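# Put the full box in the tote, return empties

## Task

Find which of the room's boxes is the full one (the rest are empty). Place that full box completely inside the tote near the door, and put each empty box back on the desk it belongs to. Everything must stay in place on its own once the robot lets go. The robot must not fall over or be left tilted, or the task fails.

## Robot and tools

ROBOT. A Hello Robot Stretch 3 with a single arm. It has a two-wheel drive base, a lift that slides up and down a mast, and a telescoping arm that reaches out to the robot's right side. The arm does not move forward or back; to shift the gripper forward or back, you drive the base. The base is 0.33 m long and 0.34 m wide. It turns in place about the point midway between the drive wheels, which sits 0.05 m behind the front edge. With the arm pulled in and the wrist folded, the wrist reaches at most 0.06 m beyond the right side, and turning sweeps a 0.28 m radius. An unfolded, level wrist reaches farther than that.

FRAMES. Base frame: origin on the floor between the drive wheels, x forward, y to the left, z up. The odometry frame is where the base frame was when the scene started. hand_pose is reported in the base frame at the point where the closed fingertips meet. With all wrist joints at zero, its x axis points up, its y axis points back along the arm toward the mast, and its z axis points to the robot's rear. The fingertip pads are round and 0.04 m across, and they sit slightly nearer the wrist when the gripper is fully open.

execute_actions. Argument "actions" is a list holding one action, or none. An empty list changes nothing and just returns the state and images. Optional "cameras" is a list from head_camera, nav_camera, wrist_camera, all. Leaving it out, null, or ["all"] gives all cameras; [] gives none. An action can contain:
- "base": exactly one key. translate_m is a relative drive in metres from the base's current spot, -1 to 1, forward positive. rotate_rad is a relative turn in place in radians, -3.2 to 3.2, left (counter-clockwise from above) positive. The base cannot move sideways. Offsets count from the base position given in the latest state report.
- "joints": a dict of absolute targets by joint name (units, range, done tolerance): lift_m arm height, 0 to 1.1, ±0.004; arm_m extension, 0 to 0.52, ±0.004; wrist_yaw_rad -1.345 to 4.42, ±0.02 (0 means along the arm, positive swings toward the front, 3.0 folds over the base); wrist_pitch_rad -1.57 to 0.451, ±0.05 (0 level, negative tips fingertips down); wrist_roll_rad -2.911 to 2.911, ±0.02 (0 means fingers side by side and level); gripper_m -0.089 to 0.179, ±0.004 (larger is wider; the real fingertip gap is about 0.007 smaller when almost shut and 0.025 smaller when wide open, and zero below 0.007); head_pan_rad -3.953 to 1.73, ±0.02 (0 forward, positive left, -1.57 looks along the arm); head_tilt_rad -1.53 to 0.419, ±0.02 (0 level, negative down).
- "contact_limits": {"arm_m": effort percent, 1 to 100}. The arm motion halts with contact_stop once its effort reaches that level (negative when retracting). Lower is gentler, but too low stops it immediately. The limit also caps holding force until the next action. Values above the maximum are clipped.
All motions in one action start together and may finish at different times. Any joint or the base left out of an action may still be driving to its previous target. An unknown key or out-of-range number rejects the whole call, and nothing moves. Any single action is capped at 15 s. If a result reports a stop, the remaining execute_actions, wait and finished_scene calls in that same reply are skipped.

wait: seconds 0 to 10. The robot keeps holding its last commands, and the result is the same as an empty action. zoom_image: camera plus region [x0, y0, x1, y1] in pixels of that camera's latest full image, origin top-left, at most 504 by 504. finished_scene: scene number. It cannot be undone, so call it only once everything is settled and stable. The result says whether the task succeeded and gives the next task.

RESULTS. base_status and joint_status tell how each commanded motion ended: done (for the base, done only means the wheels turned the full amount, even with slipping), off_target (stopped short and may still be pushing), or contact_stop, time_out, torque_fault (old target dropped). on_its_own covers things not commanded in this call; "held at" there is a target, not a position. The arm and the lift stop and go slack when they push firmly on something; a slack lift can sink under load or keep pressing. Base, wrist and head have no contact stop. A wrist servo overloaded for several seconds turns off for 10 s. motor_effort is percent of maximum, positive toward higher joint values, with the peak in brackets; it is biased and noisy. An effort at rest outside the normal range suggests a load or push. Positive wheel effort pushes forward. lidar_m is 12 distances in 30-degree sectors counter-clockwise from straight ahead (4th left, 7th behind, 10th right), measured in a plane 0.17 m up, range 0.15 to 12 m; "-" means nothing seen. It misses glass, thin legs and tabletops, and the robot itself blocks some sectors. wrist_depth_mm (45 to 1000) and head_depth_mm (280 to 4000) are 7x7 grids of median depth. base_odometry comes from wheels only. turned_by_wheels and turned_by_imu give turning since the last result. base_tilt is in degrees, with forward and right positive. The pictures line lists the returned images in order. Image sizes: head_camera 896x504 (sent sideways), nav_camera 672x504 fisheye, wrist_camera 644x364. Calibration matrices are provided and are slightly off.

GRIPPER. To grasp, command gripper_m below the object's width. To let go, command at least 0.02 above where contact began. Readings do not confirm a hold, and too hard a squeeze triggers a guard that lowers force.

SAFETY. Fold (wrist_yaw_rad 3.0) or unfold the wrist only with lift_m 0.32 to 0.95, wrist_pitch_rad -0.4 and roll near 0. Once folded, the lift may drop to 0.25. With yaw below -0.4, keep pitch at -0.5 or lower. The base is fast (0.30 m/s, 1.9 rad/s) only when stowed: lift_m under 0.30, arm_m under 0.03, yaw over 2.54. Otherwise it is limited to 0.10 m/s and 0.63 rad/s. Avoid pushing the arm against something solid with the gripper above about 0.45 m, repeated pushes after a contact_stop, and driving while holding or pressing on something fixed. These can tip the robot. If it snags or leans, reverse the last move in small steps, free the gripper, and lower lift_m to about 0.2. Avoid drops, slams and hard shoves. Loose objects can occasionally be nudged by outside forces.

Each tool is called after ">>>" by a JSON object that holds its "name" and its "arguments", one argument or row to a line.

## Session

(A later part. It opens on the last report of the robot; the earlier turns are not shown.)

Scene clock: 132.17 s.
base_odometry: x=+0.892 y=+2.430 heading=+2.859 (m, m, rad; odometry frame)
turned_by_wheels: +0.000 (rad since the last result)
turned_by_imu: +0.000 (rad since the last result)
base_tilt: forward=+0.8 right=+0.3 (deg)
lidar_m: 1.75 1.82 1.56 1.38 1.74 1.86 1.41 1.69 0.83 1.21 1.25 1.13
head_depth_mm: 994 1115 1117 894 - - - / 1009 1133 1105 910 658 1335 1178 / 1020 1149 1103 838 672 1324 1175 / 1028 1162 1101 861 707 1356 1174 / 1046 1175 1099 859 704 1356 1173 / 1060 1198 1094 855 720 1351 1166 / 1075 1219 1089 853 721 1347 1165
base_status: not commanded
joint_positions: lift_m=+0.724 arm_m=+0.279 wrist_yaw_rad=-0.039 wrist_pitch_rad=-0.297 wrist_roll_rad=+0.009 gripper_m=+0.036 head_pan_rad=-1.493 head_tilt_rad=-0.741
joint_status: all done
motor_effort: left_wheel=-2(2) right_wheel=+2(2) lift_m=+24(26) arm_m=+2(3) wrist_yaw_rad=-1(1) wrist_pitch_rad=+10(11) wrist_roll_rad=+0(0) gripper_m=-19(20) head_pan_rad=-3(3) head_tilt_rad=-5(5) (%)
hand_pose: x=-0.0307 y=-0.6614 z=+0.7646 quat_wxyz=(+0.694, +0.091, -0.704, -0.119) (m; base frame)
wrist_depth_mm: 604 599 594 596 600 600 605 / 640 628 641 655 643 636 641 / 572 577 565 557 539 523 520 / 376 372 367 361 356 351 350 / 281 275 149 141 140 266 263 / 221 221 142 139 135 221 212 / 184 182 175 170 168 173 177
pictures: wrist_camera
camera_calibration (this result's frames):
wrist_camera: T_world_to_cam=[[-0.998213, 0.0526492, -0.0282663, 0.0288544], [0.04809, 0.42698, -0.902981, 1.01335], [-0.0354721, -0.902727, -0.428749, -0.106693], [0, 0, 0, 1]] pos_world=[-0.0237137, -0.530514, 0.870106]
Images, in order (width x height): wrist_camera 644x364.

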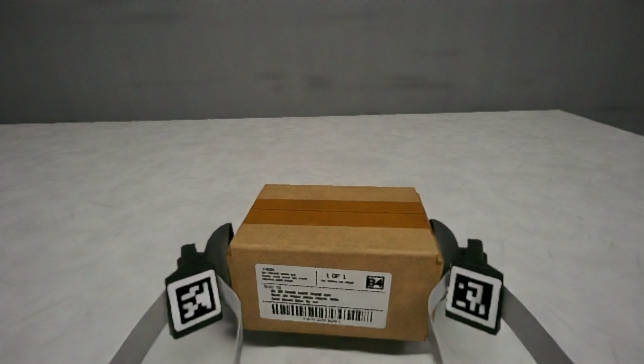

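>>> {"name": "execute_actions", "arguments": {
  "actions": [
    {"joints":{"wrist_pitch_rad":-0.303,"lift_m":0.707}}
  ],
  "cameras": []
}}

>>> {"name": "execute_actions", "arguments": {
  "actions": [
    {"joints":{"gripper_m":0.16,"head_pan_rad":-3.1,"head_tilt_rad":-0.5}}
  ],
  "cameras": ["head_camera"]
}}

>>> {"name": "execute_actions", "arguments": {
  "actions": [
    {"joints":{"lift_m":0.765,"arm_m":0.22}}
  ],
  "cameras": []
}}

>>> {"name": "execute_actions", "arguments": {
  "actions": [
    {"base":{"translate_m":-0.77},"joints":{"arm_m":0.0,"lift_m":0.97,"wrist_yaw_rad":0}}
  ],
  "cameras": ["head_camera","nav_camera"]
}}

Scene clock: 134.03 s.
base_odometry: x=+0.892 y=+2.430 heading=+2.859 (m, m, rad; odometry frame)
turned_by_wheels: +0.000 (rad since the last result)
turned_by_imu: +0.000 (rad since the last result)
base_tilt: forward=+0.8 right=+0.3 (deg)
lidar_m: 1.75 1.83 1.57 1.38 1.74 1.86 1.41 1.69 0.83 1.21 1.26 1.14
head_depth_mm: 993 1114 1114 868 719 - - / 1011 1130 1109 893 - 1337 1180 / 1017 1150 1107 920 673 1327 1178 / 1033 1163 1102 859 706 1352 1169 / 1048 1183 1096 861 706 1360 1171 / 1061 1202 1096 856 720 1352 1174 / 1074 1220 1091 853 720 1349 1171
base_status: not commanded
joint_positions: lift_m=+0.707 arm_m=+0.279 wrist_yaw_rad=-0.039 wrist_pitch_rad=-0.320 wrist_roll_rad=+0.009 gripper_m=+0.036 head_pan_rad=-1.493 head_tilt_rad=-0.741
joint_status: all done
motor_effort: left_wheel=-2(2) right_wheel=+2(3) lift_m=+19(23) arm_m=+2(3) wrist_yaw_rad=-1(0) wrist_pitch_rad=+6(10) wrist_roll_rad=+0(0) gripper_m=-19(19) head_pan_rad=-4(3) head_tilt_rad=-5(5) (%)
hand_pose: x=-0.0307 y=-0.6590 z=+0.7423 quat_wxyz=(+0.693, +0.099, -0.703, -0.127) (m; base frame)
wrist_depth_mm: 596 601 597 606 600 605 589 / 630 631 628 632 640 625 643 / 467 469 461 441 436 433 420 / 315 310 306 304 297 294 288 / 236 234 149 141 139 227 224 / 190 187 142 139 135 188 181 / 158 156 151 149 146 148 153
pictures: none
No camera images: the call's "cameras" was empty. Leave "cameras" out to get every camera's image.

Scene clock: 135.77 s.
base_odometry: x=+0.892 y=+2.430 heading=+2.859 (m, m, rad; odometry frame)
turned_by_wheels: +0.000 (rad since the last result)
turned_by_imu: +0.000 (rad since the last result)
base_tilt: forward=+0.8 right=+0.4 (deg)
lidar_m: 1.75 1.82 1.57 1.38 1.74 1.86 1.41 1.69 0.83 1.21 1.26 1.13
head_depth_mm: 1660 1818 1463 2185 2046 1620 1329 / 1686 1810 1581 1679 1971 1620 1335 / 1705 1820 1577 1919 1959 1604 1341 / 1716 1833 1543 2164 1916 1611 1329 / 1727 1880 1991 2267 2008 1604 1323 / 1749 1916 2069 2304 2015 1587 1311 / 1776 1924 2101 2327 1998 1586 1309
base_status: not commanded
joint_positions: lift_m=+0.707 arm_m=+0.279 wrist_yaw_rad=-0.039 wrist_pitch_rad=-0.320 wrist_roll_rad=+0.009 gripper_m=+0.160 head_pan_rad=-3.093 head_tilt_rad=-0.508
joint_status: all done
motor_effort: left_wheel=-2(3) right_wheel=+3(3) lift_m=+20(19) arm_m=+1(3) wrist_yaw_rad=-1(0) wrist_pitch_rad=+7(6) wrist_roll_rad=+0(0) gripper_m=+0(83) head_pan_rad=-4(40) head_tilt_rad=+3(23) (%)
hand_pose: x=-0.0307 y=-0.6590 z=+0.7423 quat_wxyz=(+0.693, +0.099, -0.703, -0.127) (m; base frame)
wrist_depth_mm: 593 586 593 613 607 594 598 / 627 653 647 629 623 629 661 / 479 460 456 445 440 428 417 / 312 308 309 301 299 296 291 / 235 247 220 144 150 231 224 / 190 - 173 145 143 183 185 / - 151 156 153 149 152 152
pictures: head_camera (sideways: a quarter turn clockwise sets it upright)
camera_calibration (this result's frames):
head_camera: T_world_to_cam=[[0.480992, 0.0688688, -0.874016, 1.15148], [0.0867274, -0.995758, -0.0307334, 0.046283], [-0.872425, -0.0610186, -0.484924, 0.601149], [0, 0, 0, 1]] pos_world=[-0.0334069, 0.00346724, 1.29934]
Images, in order (width x height): head_camera 896x504.

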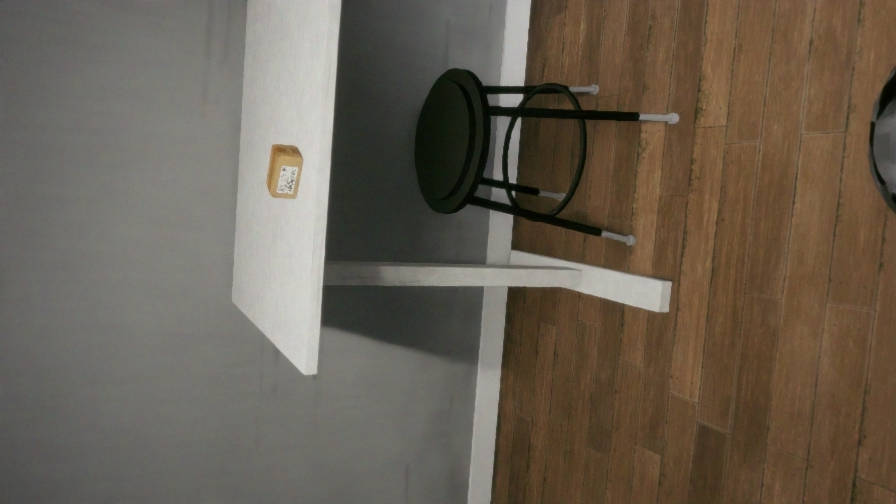

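Scene clock: 137.33 s.
base_odometry: x=+0.892 y=+2.430 heading=+2.859 (m, m, rad; odometry frame)
turned_by_wheels: +0.000 (rad since the last result)
turned_by_imu: +0.000 (rad since the last result)
base_tilt: forward=+0.9 right=+0.3 (deg)
lidar_m: 1.75 1.83 1.57 1.37 1.74 1.86 1.42 1.69 0.83 1.21 1.26 1.14
head_depth_mm: 1674 1794 1452 2170 2057 1616 1400 / 1686 1817 1589 1684 1978 1608 1423 / 1704 1815 1572 1921 1973 1610 1394 / 1722 1852 1547 2185 1923 1603 1340 / 1737 1890 1981 2273 2019 1591 1321 / 1756 1895 2078 2285 2007 1588 1321 / 1777 1920 2099 2336 1988 1588 1310
base_status: not commanded
joint_positions: lift_m=+0.765 arm_m=+0.220 wrist_yaw_rad=-0.039 wrist_pitch_rad=-0.320 wrist_roll_rad=+0.009 gripper_m=+0.160 head_pan_rad=-3.093 head_tilt_rad=-0.508
joint_status: all done
motor_effort: left_wheel=-3(3) right_wheel=+3(2) lift_m=+24(23) arm_m=-3(3) wrist_yaw_rad=+0(1) wrist_pitch_rad=+6(7) wrist_roll_rad=+0(0) gripper_m=+0(0) head_pan_rad=-4(2) head_tilt_rad=+3(3) (%)
hand_pose: x=-0.0307 y=-0.6008 z=+0.8000 quat_wxyz=(+0.693, +0.099, -0.703, -0.127) (m; base frame)
wrist_depth_mm: 644 635 669 658 656 677 661 / 674 701 701 700 711 692 693 / 672 670 640 632 628 628 731 / 449 446 440 429 427 424 416 / 337 347 333 244 308 324 323 / 272 - 265 221 252 260 264 / 229 217 223 221 220 216 216
pictures: none
No camera images: the call's "cameras" was empty. Leave "cameras" out to get every camera's image.

Scene clock: 146.00 s.
base_odometry: x=+1.632 y=+2.215 heading=+2.859 (m, m, rad; odometry frame)
turned_by_wheels: +0.000 (rad since the last result)
turned_by_imu: -0.002 (rad since the last result)
base_tilt: forward=+0.9 right=+0.3 (deg)
lidar_m: 2.52 2.06 1.50 1.41 1.32 0.60 0.64 1.30 1.24 1.20 0.85 1.72
head_depth_mm: 1026 1107 1158 850 - - - / 1030 1115 1171 841 - - - / 1041 1132 1178 790 - - - / 1047 1137 1172 745 567 1612 - / 1064 1147 1157 739 588 1369 - / 1074 1163 1237 735 585 1646 - / 1080 1180 1285 728 584 1677 -
base_status: done
joint_positions: lift_m=+0.970 arm_m=+0.000 wrist_yaw_rad=-0.001 wrist_pitch_rad=-0.320 wrist_roll_rad=+0.009 gripper_m=+0.160 head_pan_rad=-3.093 head_tilt_rad=-0.507
joint_status: all done
motor_effort: left_wheel=-2(7) right_wheel=+3(3) lift_m=+24(25) arm_m=-4(4) wrist_yaw_rad=+0(2) wrist_pitch_rad=+6(6) wrist_roll_rad=+0(0) gripper_m=+0(1) head_pan_rad=-3(3) head_tilt_rad=+3(3) (%)
hand_pose: x=-0.0217 y=-0.3810 z=+1.0050 quat_wxyz=(+0.695, +0.112, -0.701, -0.114) (m; base frame)
wrist_depth_mm: 875 854 845 812 811 846 843 / 889 901 903 879 878 862 889 / - 933 939 936 968 949 935 / 893 894 - - - - - / 689 717 - - - - - / 565 - - - - - - / 468 766 - - - - -
pictures: head_camera (sideways: a quarter turn clockwise sets it upright), nav_camera (sideways: a quarter turn counterclockwise sets it upright)
camera_calibration (this result's frames):
head_camera: T_world_to_cam=[[0.480693, 0.0687991, -0.874186, 1.1517], [0.0866032, -0.995768, -0.0307468, 0.0463012], [-0.872602, -0.0609275, -0.484617, 0.600751], [0, 0, 0, 1]] pos_world=[-0.0334073, 0.0034717, 1.29936]
nav_camera: T_world_to_cam=[[-0.500019, -0.0772918, 0.862558, -1.08098], [-0.0880515, 0.995385, 0.0381513, 0.00433819], [-0.861526, -0.0568732, -0.504517, 0.6144], [0, 0, 0, 1]] pos_world=[-0.0108052, -0.052926, 1.24222]
Images, in order (width x height): head_camera 896x504, nav_camera 672x504.

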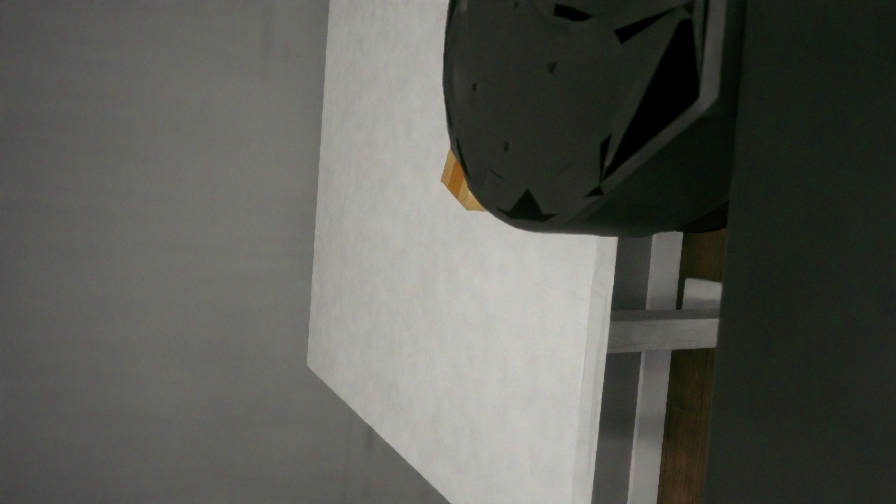

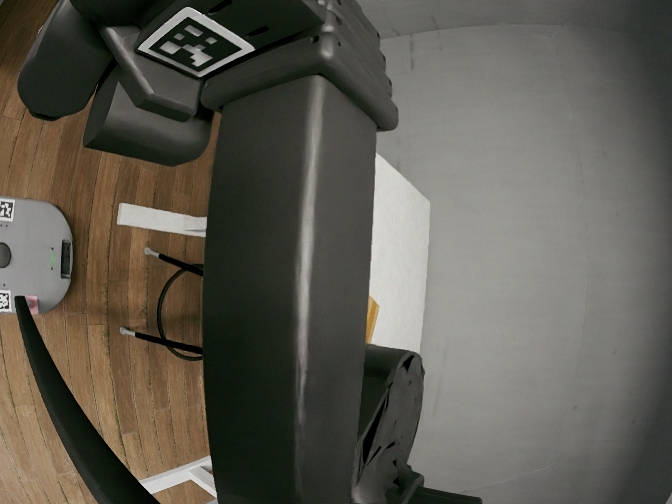

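>>> {"name": "execute_actions", "arguments": {
  "actions": [
    {"base":{"rotate_rad":-1.6},"joints":{"arm_m":0.08,"lift_m":1.01,"head_pan_rad":-1.6}}
  ],
  "cameras": ["head_camera","wrist_camera"]
}}

Scene clock: 149.67 s.
base_odometry: x=+1.632 y=+2.215 heading=+1.259 (m, m, rad; odometry frame)
turned_by_wheels: -1.600 (rad since the last result)
turned_by_imu: -1.580 (rad since the last result)
base_tilt: forward=+0.8 right=+0.4 (deg)
lidar_m: 1.19 0.84 1.66 2.52 2.06 1.50 1.41 1.30 0.60 0.64 0.82 1.25
head_depth_mm: 1048 1136 1215 - - - 1342 / 1045 1139 1210 - - - 1125 / 1045 1136 1181 - - - 1262 / 1042 1133 1173 - - 931 1261 / 1041 1126 1155 777 544 1590 1325 / 1035 1123 1144 738 563 1174 1224 / 1031 1122 1184 731 559 1579 1308
base_status: done
joint_positions: lift_m=+1.010 arm_m=+0.080 wrist_yaw_rad=+0.000 wrist_pitch_rad=-0.320 wrist_roll_rad=+0.009 gripper_m=+0.160 head_pan_rad=-1.607 head_tilt_rad=-0.507
joint_status: all done
motor_effort: left_wheel=+3(7) right_wheel=-2(6) lift_m=+24(26) arm_m=+2(2) wrist_yaw_rad=+0(0) wrist_pitch_rad=+7(6) wrist_roll_rad=+0(0) gripper_m=+0(0) head_pan_rad=+3(39) head_tilt_rad=+3(3) (%)
hand_pose: x=-0.0216 y=-0.4602 z=+1.0450 quat_wxyz=(+0.695, +0.112, -0.701, -0.114) (m; base frame)
wrist_depth_mm: 800 818 802 800 834 826 815 / 884 846 879 875 855 863 901 / 904 910 703 675 664 668 665 / - 483 477 469 456 455 456 / 366 373 352 290 318 354 351 / 295 - 289 285 275 281 285 / 253 237 241 239 236 235 233
pictures: head_camera (sideways: a quarter turn clockwise sets it upright), wrist_camera
camera_calibration (this result's frames):
head_camera: T_world_to_cam=[[-0.0278006, 0.484693, -0.874243, 1.15487], [0.999525, 0.00186379, -0.0307512, 0.0407382], [-0.0132755, -0.874683, -0.484514, 0.595375], [0, 0, 0, 1]] pos_world=[-0.000708734, -0.0390711, 1.29936]
wrist_camera: T_world_to_cam=[[-0.999499, 0.0148736, -0.0279303, 0.0175647], [0.0316357, 0.449769, -0.892585, 1.17947], [-0.000713814, -0.893021, -0.450014, 0.222914], [0, 0, 0, 1]] pos_world=[-0.0195982, -0.331681, 1.15358]
Images, in order (width x height): head_camera 896x504, wrist_camera 644x364.

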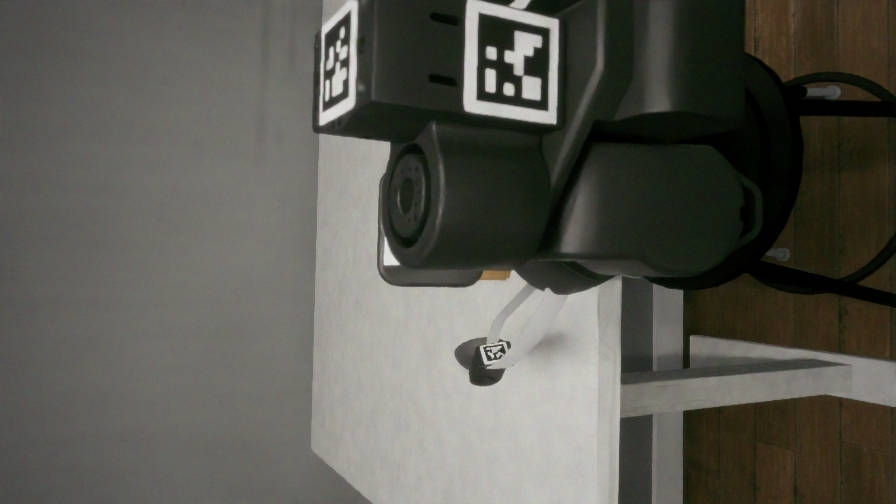

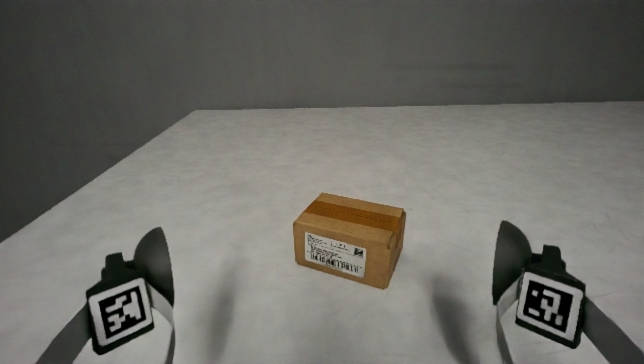

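>>> {"name": "execute_actions", "arguments": {
  "actions": [
    {"base":{"translate_m":0.074},"joints":{"arm_m":0.218,"lift_m":0.995,"wrist_yaw_rad":-0.39}}
  ],
  "cameras": ["wrist_camera"]
}}

>>> {"name": "execute_actions", "arguments": {
  "actions": [
    {"joints":{"lift_m":0.937}}
  ],
  "cameras": ["wrist_camera"]
}}

Scene clock: 152.63 s.
base_odometry: x=+1.654 y=+2.285 heading=+1.259 (m, m, rad; odometry frame)
turned_by_wheels: +0.000 (rad since the last result)
turned_by_imu: +0.000 (rad since the last result)
base_tilt: forward=+0.8 right=+0.4 (deg)
lidar_m: 1.12 0.78 1.56 2.53 2.11 1.57 1.48 1.36 0.63 0.64 1.28 1.17
head_depth_mm: 1048 1136 1205 - 578 924 1242 / 1042 1135 - - 554 920 1268 / 1041 1132 - - 550 918 1296 / 1038 1127 1184 - 547 1510 1290 / 1036 1122 1162 741 565 1470 1242 / 1039 1118 1146 737 563 1584 1319 / 1034 1119 1223 731 560 1589 1311
base_status: done
joint_positions: lift_m=+0.995 arm_m=+0.218 wrist_yaw_rad=-0.389 wrist_pitch_rad=-0.320 wrist_roll_rad=+0.009 gripper_m=+0.160 head_pan_rad=-1.607 head_tilt_rad=-0.507
joint_status: all done
motor_effort: left_wheel=+2(7) right_wheel=-2(2) lift_m=+20(19) arm_m=+2(2) wrist_yaw_rad=-1(2) wrist_pitch_rad=+7(6) wrist_roll_rad=+0(0) gripper_m=+0(0) head_pan_rad=+2(4) head_tilt_rad=+3(3) (%)
hand_pose: x=-0.1108 y=-0.5806 z=+1.0303 quat_wxyz=(+0.660, -0.025, -0.709, -0.246) (m; base frame)
wrist_depth_mm: 583 623 685 750 867 992 - / 599 654 724 790 864 - - / 632 650 648 634 620 618 589 / 452 442 444 432 425 417 420 / 337 351 333 326 324 331 319 / 272 - 263 197 251 262 261 / 228 218 217 164 175 219 219
pictures: wrist_camera
camera_calibration (this result's frames):
wrist_camera: T_world_to_cam=[[-0.919441, 0.392236, -0.0279305, 0.15774], [0.199589, 0.404298, -0.892585, 1.21546], [-0.338811, -0.826253, -0.450014, 0.110025], [0, 0, 0, 1]] pos_world=[-0.0602827, -0.462372, 1.13882]
Images, in order (width x height): wrist_camera 644x364.

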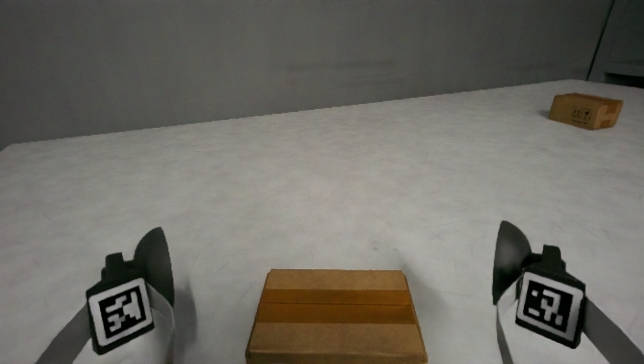

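Scene clock: 154.00 s.
base_odometry: x=+1.654 y=+2.285 heading=+1.259 (m, m, rad; odometry frame)
turned_by_wheels: +0.000 (rad since the last result)
turned_by_imu: +0.000 (rad since the last result)
base_tilt: forward=+0.9 right=+0.4 (deg)
lidar_m: 1.12 0.78 1.56 2.52 2.11 1.58 1.48 1.36 0.63 0.64 1.29 1.17
head_depth_mm: 1045 1138 1194 854 - 925 1117 / 1045 1135 1188 - 554 921 1266 / 1041 1135 1188 - - 921 1303 / 1043 1125 1174 828 1590 1515 1288 / 1035 1125 1162 740 565 1467 1241 / 1038 1121 1147 736 562 1585 1314 / 1029 1118 1226 729 561 1582 1316
base_status: not commanded
joint_positions: lift_m=+0.937 arm_m=+0.218 wrist_yaw_rad=-0.389 wrist_pitch_rad=-0.320 wrist_roll_rad=+0.009 gripper_m=+0.160 head_pan_rad=-1.607 head_tilt_rad=-0.507
joint_status: all done
motor_effort: left_wheel=+2(2) right_wheel=-2(2) lift_m=+19(20) arm_m=+3(2) wrist_yaw_rad=-1(1) wrist_pitch_rad=+6(7) wrist_roll_rad=+0(0) gripper_m=+0(0) head_pan_rad=+4(3) head_tilt_rad=+3(3) (%)
hand_pose: x=-0.1108 y=-0.5806 z=+0.9723 quat_wxyz=(+0.660, -0.025, -0.709, -0.246) (m; base frame)
wrist_depth_mm: 576 624 688 755 845 960 - / 600 667 720 774 822 811 596 / 469 472 453 447 446 435 424 / 318 312 308 304 302 295 293 / 235 245 221 145 151 232 224 / 189 - 175 138 137 183 185 / - 152 151 149 149 153 152
pictures: wrist_camera
camera_calibration (this result's frames):
wrist_camera: T_world_to_cam=[[-0.919441, 0.392235, -0.0279305, 0.156122], [0.199589, 0.404298, -0.892585, 1.1637], [-0.338811, -0.826253, -0.450014, 0.0839205], [0, 0, 0, 1]] pos_world=[-0.0602827, -0.462377, 1.08082]
Images, in order (width x height): wrist_camera 644x364.

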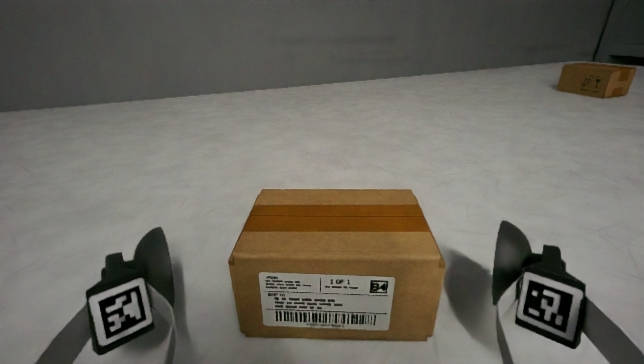

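>>> {"name": "execute_actions", "arguments": {
  "actions": [
    {"joints":{"gripper_m":0.035}}
  ],
  "cameras": []
}}

>>> {"name": "execute_actions", "arguments": {
  "actions": [
    {"joints":{"lift_m":0.954,"wrist_pitch_rad":-0.27}}
  ],
  "cameras": ["wrist_camera"]
}}

Scene clock: 155.97 s.
base_odometry: x=+1.654 y=+2.285 heading=+1.259 (m, m, rad; odometry frame)
turned_by_wheels: +0.000 (rad since the last result)
turned_by_imu: +0.000 (rad since the last result)
base_tilt: forward=+0.9 right=+0.4 (deg)
lidar_m: 1.12 0.78 1.55 2.52 2.12 1.57 1.48 1.36 0.63 0.64 1.29 1.17
head_depth_mm: 1047 1139 1193 852 - 922 1123 / 1042 1135 1192 - 554 922 1263 / 1043 1127 1185 - - 922 1299 / 1036 1129 1169 830 1587 1506 1292 / 1041 1128 1158 740 565 1466 1234 / 1034 1123 1149 733 562 1592 1324 / 1030 1121 1226 733 559 1587 1312
base_status: not commanded
joint_positions: lift_m=+0.937 arm_m=+0.218 wrist_yaw_rad=-0.389 wrist_pitch_rad=-0.320 wrist_roll_rad=+0.009 gripper_m=+0.036 head_pan_rad=-1.607 head_tilt_rad=-0.507
joint_status: all done
motor_effort: left_wheel=+2(2) right_wheel=-2(2) lift_m=+19(20) arm_m=+2(2) wrist_yaw_rad=-1(0) wrist_pitch_rad=+6(6) wrist_roll_rad=+0(0) gripper_m=-19(93) head_pan_rad=+3(3) head_tilt_rad=+3(3) (%)
hand_pose: x=-0.1108 y=-0.5806 z=+0.9723 quat_wxyz=(+0.660, -0.025, -0.709, -0.246) (m; base frame)
wrist_depth_mm: 583 617 674 774 827 956 - / 596 654 704 783 831 795 593 / 468 462 455 451 437 438 424 / 317 312 307 302 300 298 291 / 235 236 152 143 142 227 223 / 189 188 135 134 132 190 181 / 158 157 148 146 144 148 153
pictures: none
No camera images: the call's "cameras" was empty. Leave "cameras" out to get every camera's image.

Scene clock: 156.83 s.
base_odometry: x=+1.654 y=+2.285 heading=+1.259 (m, m, rad; odometry frame)
turned_by_wheels: +0.000 (rad since the last result)
turned_by_imu: +0.000 (rad since the last result)
base_tilt: forward=+0.8 right=+0.3 (deg)
lidar_m: 1.12 0.78 1.55 2.52 2.11 1.57 1.48 1.36 0.63 0.64 1.29 1.17
head_depth_mm: 1049 1141 1197 - - 922 1238 / 1049 1134 1191 - 576 925 1273 / 1044 1128 1189 - 783 920 1296 / 1039 1126 1173 746 536 1513 1293 / 1037 1125 1156 742 565 1464 1244 / 1034 1125 1147 735 563 1593 1319 / 1032 1119 1215 730 560 1576 1309
base_status: not commanded
joint_positions: lift_m=+0.954 arm_m=+0.218 wrist_yaw_rad=-0.389 wrist_pitch_rad=-0.296 wrist_roll_rad=+0.009 gripper_m=+0.036 head_pan_rad=-1.607 head_tilt_rad=-0.507
joint_status: all done
motor_effort: left_wheel=+2(2) right_wheel=-1(2) lift_m=+24(26) arm_m=+3(3) wrist_yaw_rad=-1(1) wrist_pitch_rad=+10(11) wrist_roll_rad=+0(0) gripper_m=-19(19) head_pan_rad=+3(3) head_tilt_rad=+3(3) (%)
hand_pose: x=-0.1117 y=-0.5828 z=+0.9947 quat_wxyz=(+0.663, -0.033, -0.709, -0.238) (m; base frame)
wrist_depth_mm: 581 628 680 740 838 970 - / 618 645 696 799 884 956 - / 577 557 567 556 537 528 532 / 382 376 367 365 360 355 348 / 283 279 152 144 142 270 268 / 221 222 135 134 133 221 211 / 185 183 171 147 168 173 178
pictures: wrist_camera
camera_calibration (this result's frames):
wrist_camera: T_world_to_cam=[[-0.919693, 0.391619, -0.028269, 0.156731], [0.191466, 0.384458, -0.903069, 1.18273], [-0.342791, -0.835958, -0.428565, 0.0644151], [0, 0, 0, 1]] pos_world=[-0.0602267, -0.462239, 1.10012]
Images, in order (width x height): wrist_camera 644x364.

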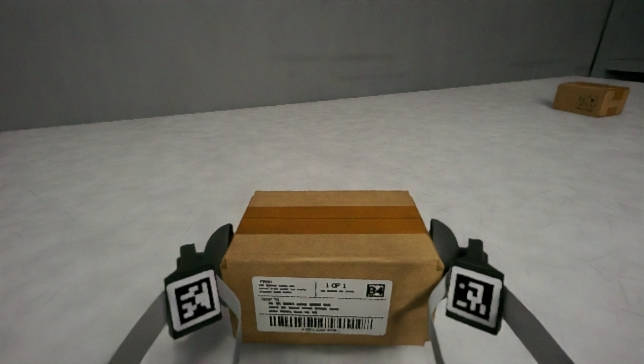

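>>> {"name": "execute_actions", "arguments": {
  "actions": [
    {"joints":{"wrist_pitch_rad":-0.303,"lift_m":0.938}}
  ],
  "cameras": []
}}

>>> {"name": "execute_actions", "arguments": {
  "actions": [
    {"joints":{"gripper_m":0.13}}
  ],
  "cameras": []
}}

>>> {"name": "execute_actions", "arguments": {
  "actions": [
    {"joints":{"lift_m":0.995}}
  ],
  "cameras": []
}}

>>> {"name": "execute_actions", "arguments": {
  "actions": [
    {"base":{"translate_m":-0.725},"joints":{"arm_m":0.33,"wrist_yaw_rad":0}}
  ],
  "cameras": ["wrist_camera","nav_camera"]
}}

Scene clock: 158.17 s.
base_odometry: x=+1.654 y=+2.285 heading=+1.259 (m, m, rad; odometry frame)
turned_by_wheels: +0.000 (rad since the last result)
turned_by_imu: +0.000 (rad since the last result)
base_tilt: forward=+0.9 right=+0.5 (deg)
lidar_m: 1.12 0.78 1.56 2.52 2.11 1.57 1.48 1.36 0.63 0.64 1.28 1.17
head_depth_mm: 1045 1139 1198 - - 923 1185 / 1047 1131 1189 - 554 921 1266 / 1048 1131 1185 - - 917 1303 / 1041 1130 1170 786 1592 1521 1290 / 1036 1128 1158 741 566 1464 1240 / 1037 1125 1144 736 563 1603 1313 / 1035 1119 1224 730 561 1577 1308
base_status: not commanded
joint_positions: lift_m=+0.938 arm_m=+0.218 wrist_yaw_rad=-0.389 wrist_pitch_rad=-0.320 wrist_roll_rad=+0.009 gripper_m=+0.036 head_pan_rad=-1.607 head_tilt_rad=-0.507
joint_status: all done
motor_effort: left_wheel=+3(2) right_wheel=-2(2) lift_m=+20(20) arm_m=+1(2) wrist_yaw_rad=-1(1) wrist_pitch_rad=+6(10) wrist_roll_rad=+0(0) gripper_m=-19(19) head_pan_rad=+4(4) head_tilt_rad=+3(3) (%)
hand_pose: x=-0.1108 y=-0.5806 z=+0.9733 quat_wxyz=(+0.660, -0.025, -0.709, -0.246) (m; base frame)
wrist_depth_mm: 576 622 676 736 849 - - / 622 645 715 782 840 803 588 / 474 467 463 452 444 443 426 / 318 315 316 306 306 301 296 / 239 236 152 143 143 226 225 / 191 191 134 134 133 191 184 / 159 159 148 147 147 150 154
pictures: none
No camera images: the call's "cameras" was empty. Leave "cameras" out to get every camera's image.

Scene clock: 159.60 s.
base_odometry: x=+1.654 y=+2.285 heading=+1.259 (m, m, rad; odometry frame)
turned_by_wheels: +0.000 (rad since the last result)
turned_by_imu: +0.000 (rad since the last result)
base_tilt: forward=+0.9 right=+0.4 (deg)
lidar_m: 1.12 0.78 1.56 2.53 2.12 1.57 1.48 1.36 0.63 0.64 1.28 1.17
head_depth_mm: 1049 1140 1195 - - 924 1187 / 1044 1133 1183 - 553 919 1271 / 1045 1130 1188 - - 919 1299 / 1037 1126 1170 786 1587 1508 1289 / 1035 1127 1157 740 565 1468 1240 / 1032 1119 1146 736 563 1585 1319 / 1032 1122 1222 731 559 1575 1305
base_status: not commanded
joint_positions: lift_m=+0.938 arm_m=+0.218 wrist_yaw_rad=-0.389 wrist_pitch_rad=-0.320 wrist_roll_rad=+0.009 gripper_m=+0.130 head_pan_rad=-1.607 head_tilt_rad=-0.507
joint_status: all done
motor_effort: left_wheel=+2(2) right_wheel=-1(2) lift_m=+20(20) arm_m=+2(3) wrist_yaw_rad=-1(1) wrist_pitch_rad=+7(6) wrist_roll_rad=+0(0) gripper_m=-1(81) head_pan_rad=+4(3) head_tilt_rad=+2(2) (%)
hand_pose: x=-0.1108 y=-0.5806 z=+0.9733 quat_wxyz=(+0.660, -0.025, -0.709, -0.246) (m; base frame)
wrist_depth_mm: 578 616 676 762 828 979 - / 617 650 698 776 820 803 582 / 480 464 461 444 440 434 427 / 317 314 313 308 299 299 296 / 239 237 224 147 153 239 227 / 191 197 143 139 138 - 183 / 159 153 152 149 150 150 154
pictures: none
No camera images: the call's "cameras" was empty. Leave "cameras" out to get every camera's image.

Scene clock: 160.97 s.
base_odometry: x=+1.654 y=+2.285 heading=+1.259 (m, m, rad; odometry frame)
turned_by_wheels: +0.000 (rad since the last result)
turned_by_imu: +0.000 (rad since the last result)
base_tilt: forward=+0.9 right=+0.4 (deg)
lidar_m: 1.12 0.78 1.56 2.53 2.11 1.57 1.48 1.36 0.63 0.64 1.28 1.18
head_depth_mm: 1043 1139 1211 - 576 926 1242 / 1046 1133 - - 553 923 1269 / 1042 1132 - - 549 919 1301 / 1038 1124 1185 - 548 1513 1286 / 1035 1126 1158 740 565 1470 1236 / 1035 1124 1150 736 562 1589 1319 / 1032 1121 1217 729 559 1579 1310
base_status: not commanded
joint_positions: lift_m=+0.995 arm_m=+0.218 wrist_yaw_rad=-0.389 wrist_pitch_rad=-0.320 wrist_roll_rad=+0.009 gripper_m=+0.130 head_pan_rad=-1.607 head_tilt_rad=-0.507
joint_status: all done
motor_effort: left_wheel=+3(2) right_wheel=-2(2) lift_m=+24(26) arm_m=+2(3) wrist_yaw_rad=-1(1) wrist_pitch_rad=+6(6) wrist_roll_rad=+0(0) gripper_m=+0(0) head_pan_rad=+3(4) head_tilt_rad=+3(3) (%)
hand_pose: x=-0.1108 y=-0.5806 z=+1.0301 quat_wxyz=(+0.660, -0.025, -0.709, -0.246) (m; base frame)
wrist_depth_mm: 583 621 684 753 855 970 - / 605 661 723 805 880 - - / 621 668 649 632 622 622 601 / 449 443 438 433 428 427 420 / 339 334 330 325 322 337 317 / 270 279 262 196 251 - 260 / 226 216 215 163 175 211 217
pictures: none
No camera images: the call's "cameras" was empty. Leave "cameras" out to get every camera's image.

Scene clock: 169.17 s.
base_odometry: x=+1.432 y=+1.595 heading=+1.259 (m, m, rad; odometry frame)
turned_by_wheels: +0.000 (rad since the last result)
turned_by_imu: +0.000 (rad since the last result)
base_tilt: forward=+0.8 right=+0.4 (deg)
lidar_m: 1.85 1.45 2.14 2.51 1.73 0.93 1.17 0.78 0.88 1.26 0.68 0.94
head_depth_mm: 1062 1154 - 688 577 1118 1269 / 1058 1149 - 720 575 1594 1300 / 1059 1138 - 714 572 1605 1324 / 1053 1142 1162 707 568 1597 1316 / 1055 1140 1159 739 565 1595 1316 / 1049 1135 1145 735 563 1587 1313 / 1046 1138 1132 729 558 1542 1283
base_status: done
joint_positions: lift_m=+0.995 arm_m=+0.330 wrist_yaw_rad=-0.001 wrist_pitch_rad=-0.320 wrist_roll_rad=+0.009 gripper_m=+0.130 head_pan_rad=-1.607 head_tilt_rad=-0.507
joint_status: all done
motor_effort: left_wheel=+2(3) right_wheel=-1(5) lift_m=+24(24) arm_m=+3(3) wrist_yaw_rad=+0(1) wrist_pitch_rad=+7(7) wrist_roll_rad=+0(0) gripper_m=+1(0) head_pan_rad=+3(4) head_tilt_rad=+3(2) (%)
hand_pose: x=-0.0218 y=-0.7102 z=+1.0301 quat_wxyz=(+0.695, +0.112, -0.701, -0.114) (m; base frame)
wrist_depth_mm: 598 602 618 614 621 598 605 / 630 640 641 642 652 650 649 / 666 669 668 622 627 609 690 / 451 439 440 382 428 421 416 / 336 334 331 297 323 334 317 / 267 281 266 265 259 - 259 / 225 216 222 219 219 211 216
pictures: nav_camera (sideways: a quarter turn counterclockwise sets it upright), wrist_camera
camera_calibration (this result's frames):
nav_camera: T_world_to_cam=[[0.0346244, -0.504664, 0.862621, -1.08432], [-0.999266, -0.00333811, 0.0381562, 0.00989019], [-0.0163765, -0.863309, -0.504409, 0.609104], [0, 0, 0, 1]] pos_world=[0.0574019, -0.0213391, 1.24222]
wrist_camera: T_world_to_cam=[[-0.999486, 0.0157615, -0.027934, 0.0212897], [0.0320382, 0.449531, -0.89269, 1.27853], [-0.00151291, -0.893126, -0.449805, -0.00738799], [0, 0, 0, 1]] pos_world=[-0.0196941, -0.581672, 1.1386]
Images, in order (width x height): nav_camera 672x504, wrist_camera 644x364.

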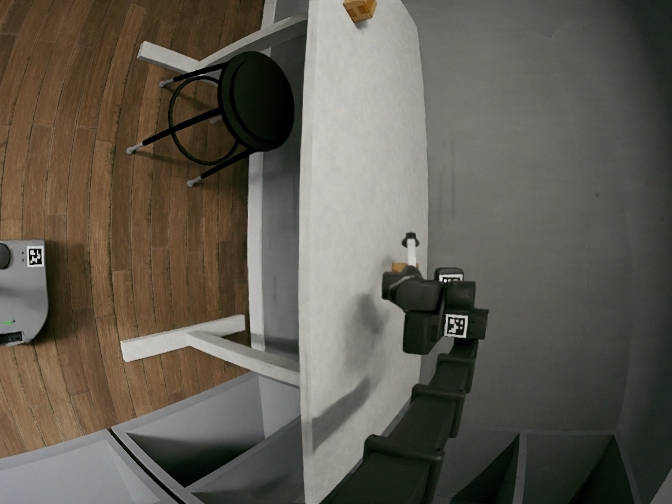

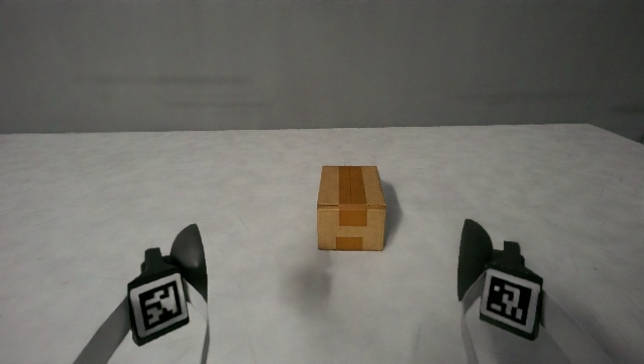

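>>> {"name": "execute_actions", "arguments": {
  "actions": [
    {"base":{"translate_m":-0.018},"joints":{"arm_m":0.478,"lift_m":0.937}}
  ],
  "cameras": ["wrist_camera"]
}}

>>> {"name": "execute_actions", "arguments": {
  "actions": [
    {"joints":{"gripper_m":0.0}}
  ],
  "cameras": ["wrist_camera"]
}}

>>> {"name": "execute_actions", "arguments": {
  "actions": [
    {"joints":{"lift_m":0.954,"wrist_pitch_rad":-0.27}}
  ],
  "cameras": ["wrist_camera"]
}}

Scene clock: 172.03 s.
base_odometry: x=+1.426 y=+1.578 heading=+1.259 (m, m, rad; odometry frame)
turned_by_wheels: +0.000 (rad since the last result)
turned_by_imu: +0.000 (rad since the last result)
base_tilt: forward=+0.9 right=+0.4 (deg)
lidar_m: 1.87 1.47 2.15 2.51 1.69 0.91 1.17 0.77 0.87 1.26 0.69 0.95
head_depth_mm: 1063 1153 1211 - - 1135 1305 / 1055 1150 1215 698 574 1610 1302 / 1057 1150 - 748 572 1617 1333 / 1053 1141 1202 709 569 1608 1319 / 1053 1138 1161 740 565 1599 1321 / 1053 1138 1142 734 561 1593 1314 / 1052 1137 1134 729 560 1547 1279
base_status: done
joint_positions: lift_m=+0.937 arm_m=+0.478 wrist_yaw_rad=-0.001 wrist_pitch_rad=-0.320 wrist_roll_rad=+0.009 gripper_m=+0.130 head_pan_rad=-1.607 head_tilt_rad=-0.507
joint_status: all done
motor_effort: left_wheel=+2(3) right_wheel=-2(5) lift_m=+20(21) arm_m=+2(2) wrist_yaw_rad=+1(1) wrist_pitch_rad=+6(6) wrist_roll_rad=+0(0) gripper_m=+0(1) head_pan_rad=+4(4) head_tilt_rad=+3(2) (%)
hand_pose: x=-0.0217 y=-0.8582 z=+0.9723 quat_wxyz=(+0.695, +0.112, -0.701, -0.114) (m; base frame)
wrist_depth_mm: 476 476 473 479 483 482 487 / 502 507 512 523 514 512 513 / 464 461 450 442 436 434 422 / 315 312 304 190 300 295 291 / 235 232 230 143 207 236 222 / 187 194 178 125 169 - 181 / 158 151 154 137 144 147 151
pictures: wrist_camera
camera_calibration (this result's frames):
wrist_camera: T_world_to_cam=[[-0.999492, 0.0153692, -0.0279337, 0.0217645], [0.0318615, 0.449544, -0.89269, 1.29351], [-0.00116255, -0.893126, -0.449805, -0.165541], [0, 0, 0, 1]] pos_world=[-0.019652, -0.729672, 1.08085]
Images, in order (width x height): wrist_camera 644x364.

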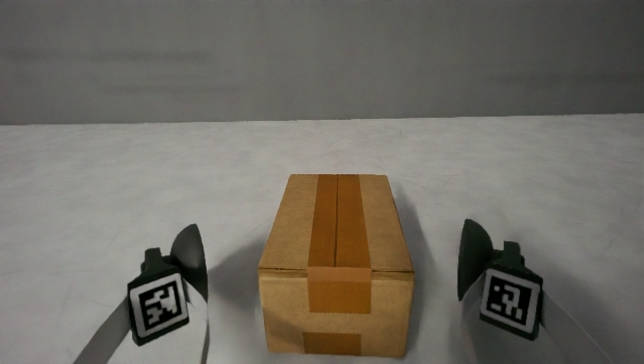

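Scene clock: 173.83 s.
base_odometry: x=+1.426 y=+1.578 heading=+1.259 (m, m, rad; odometry frame)
turned_by_wheels: +0.000 (rad since the last result)
turned_by_imu: +0.000 (rad since the last result)
base_tilt: forward=+0.8 right=+0.4 (deg)
lidar_m: 1.86 1.47 2.14 2.51 1.69 0.91 1.17 0.76 0.88 1.26 0.69 0.95
head_depth_mm: 1061 1148 1210 - - 1135 1300 / 1058 1154 1215 698 574 1609 1301 / 1058 1148 - 749 571 1610 1327 / 1050 1143 1205 708 568 1610 1323 / 1055 1144 1154 740 566 1588 1322 / 1050 1139 1145 734 563 1592 1312 / 1048 1131 1133 729 560 1542 1278
base_status: not commanded
joint_positions: lift_m=+0.937 arm_m=+0.478 wrist_yaw_rad=-0.001 wrist_pitch_rad=-0.320 wrist_roll_rad=+0.009 gripper_m=+0.001 head_pan_rad=-1.607 head_tilt_rad=-0.507
joint_status: all done
motor_effort: left_wheel=+1(2) right_wheel=-1(2) lift_m=+20(20) arm_m=+2(2) wrist_yaw_rad=+1(1) wrist_pitch_rad=+6(6) wrist_roll_rad=+0(0) gripper_m=-22(96) head_pan_rad=+3(4) head_tilt_rad=+3(3) (%)
hand_pose: x=-0.0219 y=-0.8583 z=+0.9723 quat_wxyz=(+0.695, +0.112, -0.701, -0.114) (m; base frame)
wrist_depth_mm: 475 473 475 477 476 478 489 / 503 506 508 516 521 509 510 / 470 463 445 438 435 428 419 / 312 305 306 189 296 296 290 / 235 232 242 144 215 224 223 / 188 185 132 126 124 183 179 / 157 156 150 138 146 152 150
pictures: wrist_camera
camera_calibration (this result's frames):
wrist_camera: T_world_to_cam=[[-0.999482, 0.0160008, -0.0279397, 0.0221645], [0.0321509, 0.449523, -0.89269, 1.29351], [-0.00172424, -0.893125, -0.449805, -0.165566], [0, 0, 0, 1]] pos_world=[-0.0197199, -0.729687, 1.08085]
Images, in order (width x height): wrist_camera 644x364.

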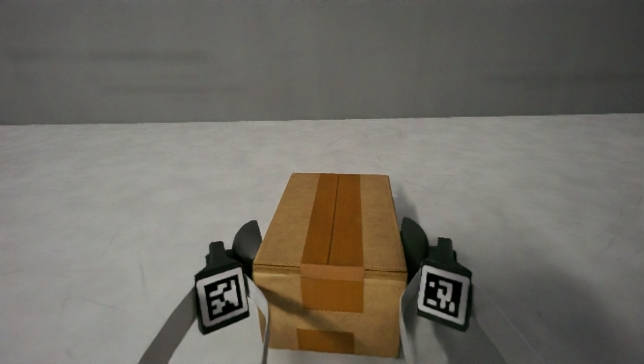

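Scene clock: 174.70 s.
base_odometry: x=+1.426 y=+1.578 heading=+1.259 (m, m, rad; odometry frame)
turned_by_wheels: +0.000 (rad since the last result)
turned_by_imu: +0.000 (rad since the last result)
base_tilt: forward=+0.9 right=+0.4 (deg)
lidar_m: 1.87 1.47 2.14 2.51 1.69 0.91 1.17 0.76 0.87 1.26 0.69 0.95
head_depth_mm: 1056 1149 1223 - - 1132 1302 / 1057 1146 1210 717 573 1618 1293 / 1056 1150 - 752 571 1602 1327 / 1055 1145 1199 710 568 1608 1332 / 1050 1142 1155 740 565 1593 1323 / 1049 1136 1144 733 561 1598 1315 / 1050 1137 1128 730 559 1536 1275
base_status: not commanded
joint_positions: lift_m=+0.954 arm_m=+0.478 wrist_yaw_rad=-0.001 wrist_pitch_rad=-0.322 wrist_roll_rad=+0.009 gripper_m=+0.004 head_pan_rad=-1.607 head_tilt_rad=-0.507
joint_status: wrist_pitch_rad off_target (ended at -0.322, target -0.270); the others done
motor_effort: left_wheel=+2(1) right_wheel=-2(2) lift_m=+26(25) arm_m=+2(2) wrist_yaw_rad=+1(1) wrist_pitch_rad=+19(19) wrist_roll_rad=+0(0) gripper_m=-20(22) head_pan_rad=+4(3) head_tilt_rad=+3(3) (%)
hand_pose: x=-0.0218 y=-0.8580 z=+0.9884 quat_wxyz=(+0.695, +0.113, -0.701, -0.115) (m; base frame)
wrist_depth_mm: 472 474 470 477 471 481 489 / 505 504 511 510 514 507 521 / 528 523 535 495 482 476 459 / 346 346 337 335 328 323 320 / 262 259 262 147 245 248 249 / 209 208 131 127 123 201 199 / 174 173 166 135 160 168 168
pictures: wrist_camera
camera_calibration (this result's frames):
wrist_camera: T_world_to_cam=[[-0.999484, 0.0159348, -0.0279022, 0.0225474], [0.0320916, 0.451597, -0.891645, 1.30851], [-0.00160765, -0.89208, -0.451875, -0.155173], [0, 0, 0, 1]] pos_world=[-0.0197058, -0.729705, 1.09724]
Images, in order (width x height): wrist_camera 644x364.

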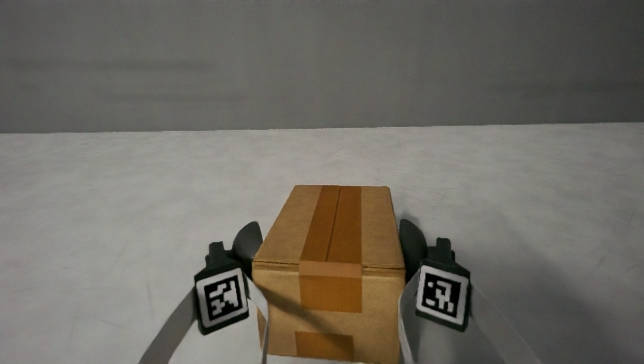

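>>> {"name": "execute_actions", "arguments": {
  "actions": [
    {"joints":{"lift_m":0.938,"wrist_pitch_rad":-0.3}}
  ],
  "cameras": []
}}

>>> {"name": "execute_actions", "arguments": {
  "actions": [
    {"joints":{"arm_m":0.37}}
  ],
  "cameras": ["wrist_camera"]
}}

>>> {"name": "execute_actions", "arguments": {
  "actions": [
    {"joints":{"gripper_m":0.13}}
  ],
  "cameras": ["wrist_camera"]
}}

Scene clock: 176.60 s.
base_odometry: x=+1.426 y=+1.578 heading=+1.259 (m, m, rad; odometry frame)
turned_by_wheels: +0.000 (rad since the last result)
turned_by_imu: +0.000 (rad since the last result)
base_tilt: forward=+0.8 right=+0.3 (deg)
lidar_m: 1.86 1.47 2.14 2.51 1.70 0.91 1.17 0.76 0.88 1.27 0.69 0.95
head_depth_mm: 1061 1152 1209 - - 1135 1305 / 1063 1151 1214 701 573 1618 1301 / 1058 1148 - 748 571 1607 1325 / 1057 1145 1206 709 568 1608 1319 / 1054 1144 1158 740 565 1592 1321 / 1048 1140 1142 734 562 1590 1321 / 1049 1139 1128 731 559 1541 1283
base_status: not commanded
joint_positions: lift_m=+0.938 arm_m=+0.478 wrist_yaw_rad=-0.001 wrist_pitch_rad=-0.319 wrist_roll_rad=+0.009 gripper_m=+0.007 head_pan_rad=-1.607 head_tilt_rad=-0.507
joint_status: all done
on_its_own: gripper_m is held at +0.006, not at your +0.000, by its stall guard, which is not easing now
motor_effort: left_wheel=+1(2) right_wheel=-2(2) lift_m=+20(25) arm_m=+2(2) wrist_yaw_rad=+1(1) wrist_pitch_rad=+7(19) wrist_roll_rad=+0(0) gripper_m=-20(20) head_pan_rad=+4(3) head_tilt_rad=+3(3) (%)
hand_pose: x=-0.0218 y=-0.8584 z=+0.9737 quat_wxyz=(+0.695, +0.111, -0.701, -0.113) (m; base frame)
wrist_depth_mm: 474 471 470 478 475 482 486 / 500 506 515 508 505 517 520 / 478 467 466 449 436 435 424 / 318 311 309 194 302 297 295 / 239 234 238 144 218 227 226 / 190 190 131 127 123 183 182 / 159 158 152 137 144 154 154
pictures: none
No camera images: the call's "cameras" was empty. Leave "cameras" out to get every camera's image.

Scene clock: 178.63 s.
base_odometry: x=+1.426 y=+1.578 heading=+1.259 (m, m, rad; odometry frame)
turned_by_wheels: +0.000 (rad since the last result)
turned_by_imu: +0.000 (rad since the last result)
base_tilt: forward=+0.8 right=+0.4 (deg)
lidar_m: 1.86 1.47 2.14 2.51 1.70 0.91 1.17 0.76 0.87 1.26 0.69 0.95
head_depth_mm: 1060 1156 1216 - - 1133 1303 / 1058 1149 1223 684 574 1605 1302 / 1061 1148 1218 678 571 1609 1329 / 1052 1143 1199 674 568 1606 1320 / 1050 1138 1154 742 566 1587 1321 / 1051 1140 1145 735 563 1587 1322 / 1045 1137 1128 730 559 1537 1281
base_status: not commanded
joint_positions: lift_m=+0.938 arm_m=+0.370 wrist_yaw_rad=-0.001 wrist_pitch_rad=-0.318 wrist_roll_rad=+0.009 gripper_m=+0.007 head_pan_rad=-1.607 head_tilt_rad=-0.507
joint_status: all done
on_its_own: gripper_m is held at +0.006, not at your +0.000, by its stall guard, which is not easing now
motor_effort: left_wheel=+2(1) right_wheel=-1(2) lift_m=+20(20) arm_m=-4(4) wrist_yaw_rad=+1(0) wrist_pitch_rad=+6(7) wrist_roll_rad=+0(0) gripper_m=-19(20) head_pan_rad=+2(4) head_tilt_rad=+3(3) (%)
hand_pose: x=-0.0218 y=-0.7513 z=+0.9739 quat_wxyz=(+0.695, +0.111, -0.701, -0.113) (m; base frame)
wrist_depth_mm: 562 561 570 562 569 594 583 / 603 598 597 611 607 613 620 / 480 465 462 455 446 429 431 / 316 316 309 194 304 301 294 / 241 236 240 142 218 228 227 / 191 190 132 127 123 184 182 / 159 157 152 138 146 153 154
pictures: wrist_camera
camera_calibration (this result's frames):
wrist_camera: T_world_to_cam=[[-0.999469, 0.0158656, -0.0284461, 0.0209404], [0.0325389, 0.447392, -0.893746, 1.24624], [-0.00145323, -0.894197, -0.447671, -0.0721887], [0, 0, 0, 1]] pos_world=[-0.0197269, -0.62244, 1.0821]
Images, in order (width x height): wrist_camera 644x364.

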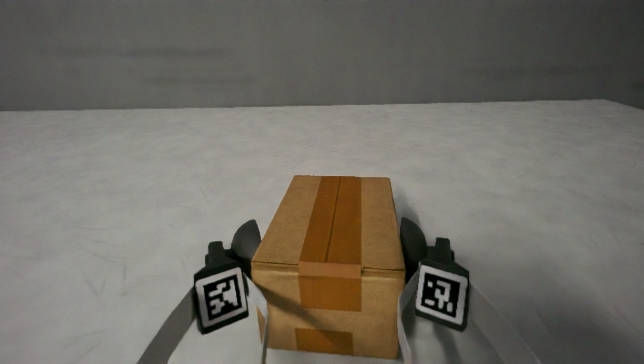

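Scene clock: 180.37 s.
base_odometry: x=+1.426 y=+1.578 heading=+1.259 (m, m, rad; odometry frame)
turned_by_wheels: +0.000 (rad since the last result)
turned_by_imu: +0.000 (rad since the last result)
base_tilt: forward=+0.8 right=+0.3 (deg)
lidar_m: 1.87 1.47 2.14 2.51 1.69 0.91 1.17 0.76 0.87 1.26 0.69 0.96
head_depth_mm: 1056 1156 1215 - - 1138 1300 / 1058 1152 1229 683 574 1619 1298 / 1057 1145 1221 679 572 1608 1327 / 1054 1138 1207 674 568 1605 1327 / 1051 1137 1159 737 567 1595 1324 / 1046 1136 1147 735 562 1590 1319 / 1046 1138 1132 730 560 1538 1282
base_status: not commanded
joint_positions: lift_m=+0.938 arm_m=+0.370 wrist_yaw_rad=-0.001 wrist_pitch_rad=-0.324 wrist_roll_rad=+0.009 gripper_m=+0.130 head_pan_rad=-1.607 head_tilt_rad=-0.507
joint_status: all done
motor_effort: left_wheel=+2(2) right_wheel=-1(1) lift_m=+20(20) arm_m=-4(3) wrist_yaw_rad=+1(1) wrist_pitch_rad=+9(9) wrist_roll_rad=+0(0) gripper_m=+0(80) head_pan_rad=+2(3) head_tilt_rad=+3(3) (%)
hand_pose: x=-0.0218 y=-0.7506 z=+0.9725 quat_wxyz=(+0.695, +0.113, -0.701, -0.115) (m; base frame)
wrist_depth_mm: 562 563 569 574 577 572 576 / 610 609 627 601 615 610 617 / 474 461 454 440 440 427 418 / 312 309 304 190 301 293 291 / 237 235 231 144 217 235 222 / 189 195 176 127 169 - 181 / 158 151 156 139 145 148 152
pictures: wrist_camera
camera_calibration (this result's frames):
wrist_camera: T_world_to_cam=[[-0.99947, 0.0160309, -0.0283498, 0.0209208], [0.032536, 0.452639, -0.8911, 1.24605], [-0.00145294, -0.89155, -0.452921, -0.0651323], [0, 0, 0, 1]] pos_world=[-0.0197265, -0.622417, 1.08145]
Images, in order (width x height): wrist_camera 644x364.

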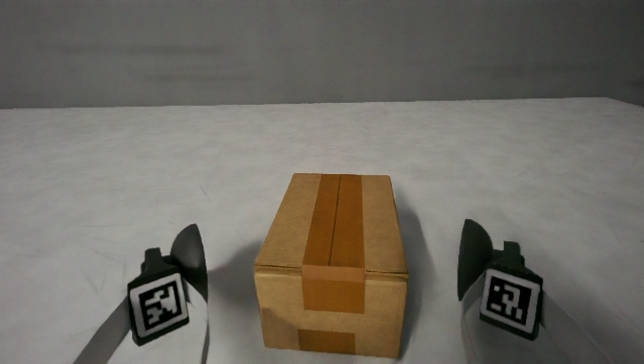

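>>> {"name": "execute_actions", "arguments": {
  "actions": [
    {"joints":{"lift_m":1.085}}
  ],
  "cameras": []
}}

>>> {"name": "execute_actions", "arguments": {
  "actions": [
    {"joints":{"wrist_pitch_rad":-1.0,"arm_m":0.49,"wrist_yaw_rad":-0.05}}
  ],
  "cameras": ["wrist_camera","head_camera"]
}}

Scene clock: 182.83 s.
base_odometry: x=+1.426 y=+1.578 heading=+1.259 (m, m, rad; odometry frame)
turned_by_wheels: +0.000 (rad since the last result)
turned_by_imu: +0.000 (rad since the last result)
base_tilt: forward=+0.9 right=+0.4 (deg)
lidar_m: 1.86 1.47 2.14 2.51 1.69 0.91 1.17 0.77 0.87 1.27 0.69 0.95
head_depth_mm: 1043 1184 1212 760 577 1135 1305 / 1046 1149 1193 755 574 1617 1305 / 1047 - 1089 750 572 1607 1326 / 1055 1152 1040 740 569 1605 1319 / 1055 1142 1113 738 565 1593 1312 / 1052 1140 1145 735 562 1594 1314 / 1048 1137 1132 730 560 1538 1282
base_status: not commanded
joint_positions: lift_m=+1.085 arm_m=+0.370 wrist_yaw_rad=-0.001 wrist_pitch_rad=-0.323 wrist_roll_rad=+0.009 gripper_m=+0.130 head_pan_rad=-1.607 head_tilt_rad=-0.507
joint_status: all done
motor_effort: left_wheel=+2(2) right_wheel=-1(2) lift_m=+24(24) arm_m=-3(4) wrist_yaw_rad=+1(1) wrist_pitch_rad=+8(9) wrist_roll_rad=+0(0) gripper_m=+0(0) head_pan_rad=+4(3) head_tilt_rad=+2(3) (%)
hand_pose: x=-0.0218 y=-0.7506 z=+1.1194 quat_wxyz=(+0.695, +0.113, -0.701, -0.115) (m; base frame)
wrist_depth_mm: 571 578 566 568 580 586 572 / 597 610 606 617 615 618 611 / 639 645 656 659 669 659 638 / 669 647 633 630 632 609 695 / 485 484 476 481 468 482 466 / 389 401 384 378 380 - 373 / 329 317 326 322 319 308 315
pictures: none
No camera images: the call's "cameras" was empty. Leave "cameras" out to get every camera's image.

Scene clock: 184.97 s.
base_odometry: x=+1.426 y=+1.578 heading=+1.259 (m, m, rad; odometry frame)
turned_by_wheels: +0.000 (rad since the last result)
turned_by_imu: +0.000 (rad since the last result)
base_tilt: forward=+0.9 right=+0.4 (deg)
lidar_m: 1.87 1.47 2.14 2.51 1.69 0.91 1.17 0.76 0.88 1.27 0.69 0.95
head_depth_mm: 1047 1179 1211 760 577 1133 1305 / 1047 1161 1190 756 574 1602 1294 / 1045 - 1178 750 571 1606 1324 / 1053 1146 1044 739 569 1615 1319 / 1055 1143 1158 739 566 1591 1321 / 1047 1139 1144 734 563 1588 1314 / 1044 1138 1136 729 559 1534 1273
base_status: not commanded
joint_positions: lift_m=+1.085 arm_m=+0.490 wrist_yaw_rad=-0.049 wrist_pitch_rad=-1.004 wrist_roll_rad=+0.009 gripper_m=+0.130 head_pan_rad=-1.607 head_tilt_rad=-0.507
joint_status: all done
motor_effort: left_wheel=+2(2) right_wheel=-2(2) lift_m=+24(24) arm_m=+2(2) wrist_yaw_rad=-1(2) wrist_pitch_rad=+2(8) wrist_roll_rad=+0(0) gripper_m=+0(0) head_pan_rad=+3(3) head_tilt_rad=+2(2) (%)
hand_pose: x=-0.0274 y=-0.7517 z=+0.9945 quat_wxyz=(+0.609, +0.323, -0.630, -0.357) (m; base frame)
wrist_depth_mm: 304 300 301 296 298 296 294 / 279 278 274 273 270 271 268 / 255 254 252 250 249 249 248 / 235 233 233 179 234 231 231 / 220 220 219 167 217 218 216 / 204 208 202 156 201 - 202 / 193 191 190 151 191 189 189
pictures: head_camera (sideways: a quarter turn clockwise sets it upright), wrist_camera
camera_calibration (this result's frames):
head_camera: T_world_to_cam=[[-0.0278091, 0.484648, -0.874267, 1.15491], [0.999525, 0.00187643, -0.0307532, 0.0407407], [-0.013264, -0.874707, -0.48447, 0.595317], [0, 0, 0, 1]] pos_world=[-0.000708185, -0.0390713, 1.29936]
wrist_camera: T_world_to_cam=[[-0.99681, 0.0788116, -0.012564, 0.0475743], [0.0770715, 0.909779, -0.407875, 1.13059], [-0.0207149, -0.407543, -0.912951, 0.764636], [0, 0, 0, 1]] pos_world=[-0.0238748, -0.720719, 1.15982]
Images, in order (width x height): head_camera 896x504, wrist_camera 644x364.

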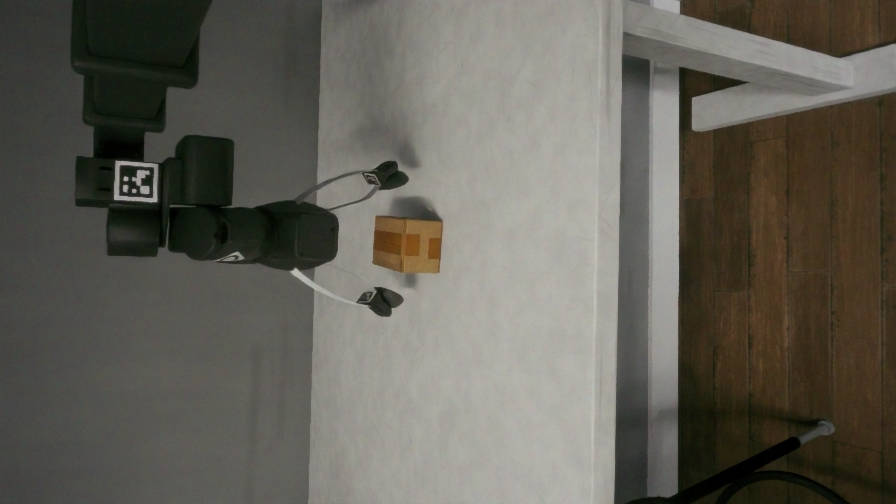

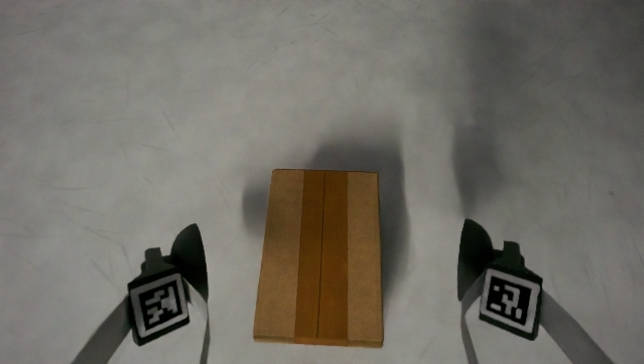

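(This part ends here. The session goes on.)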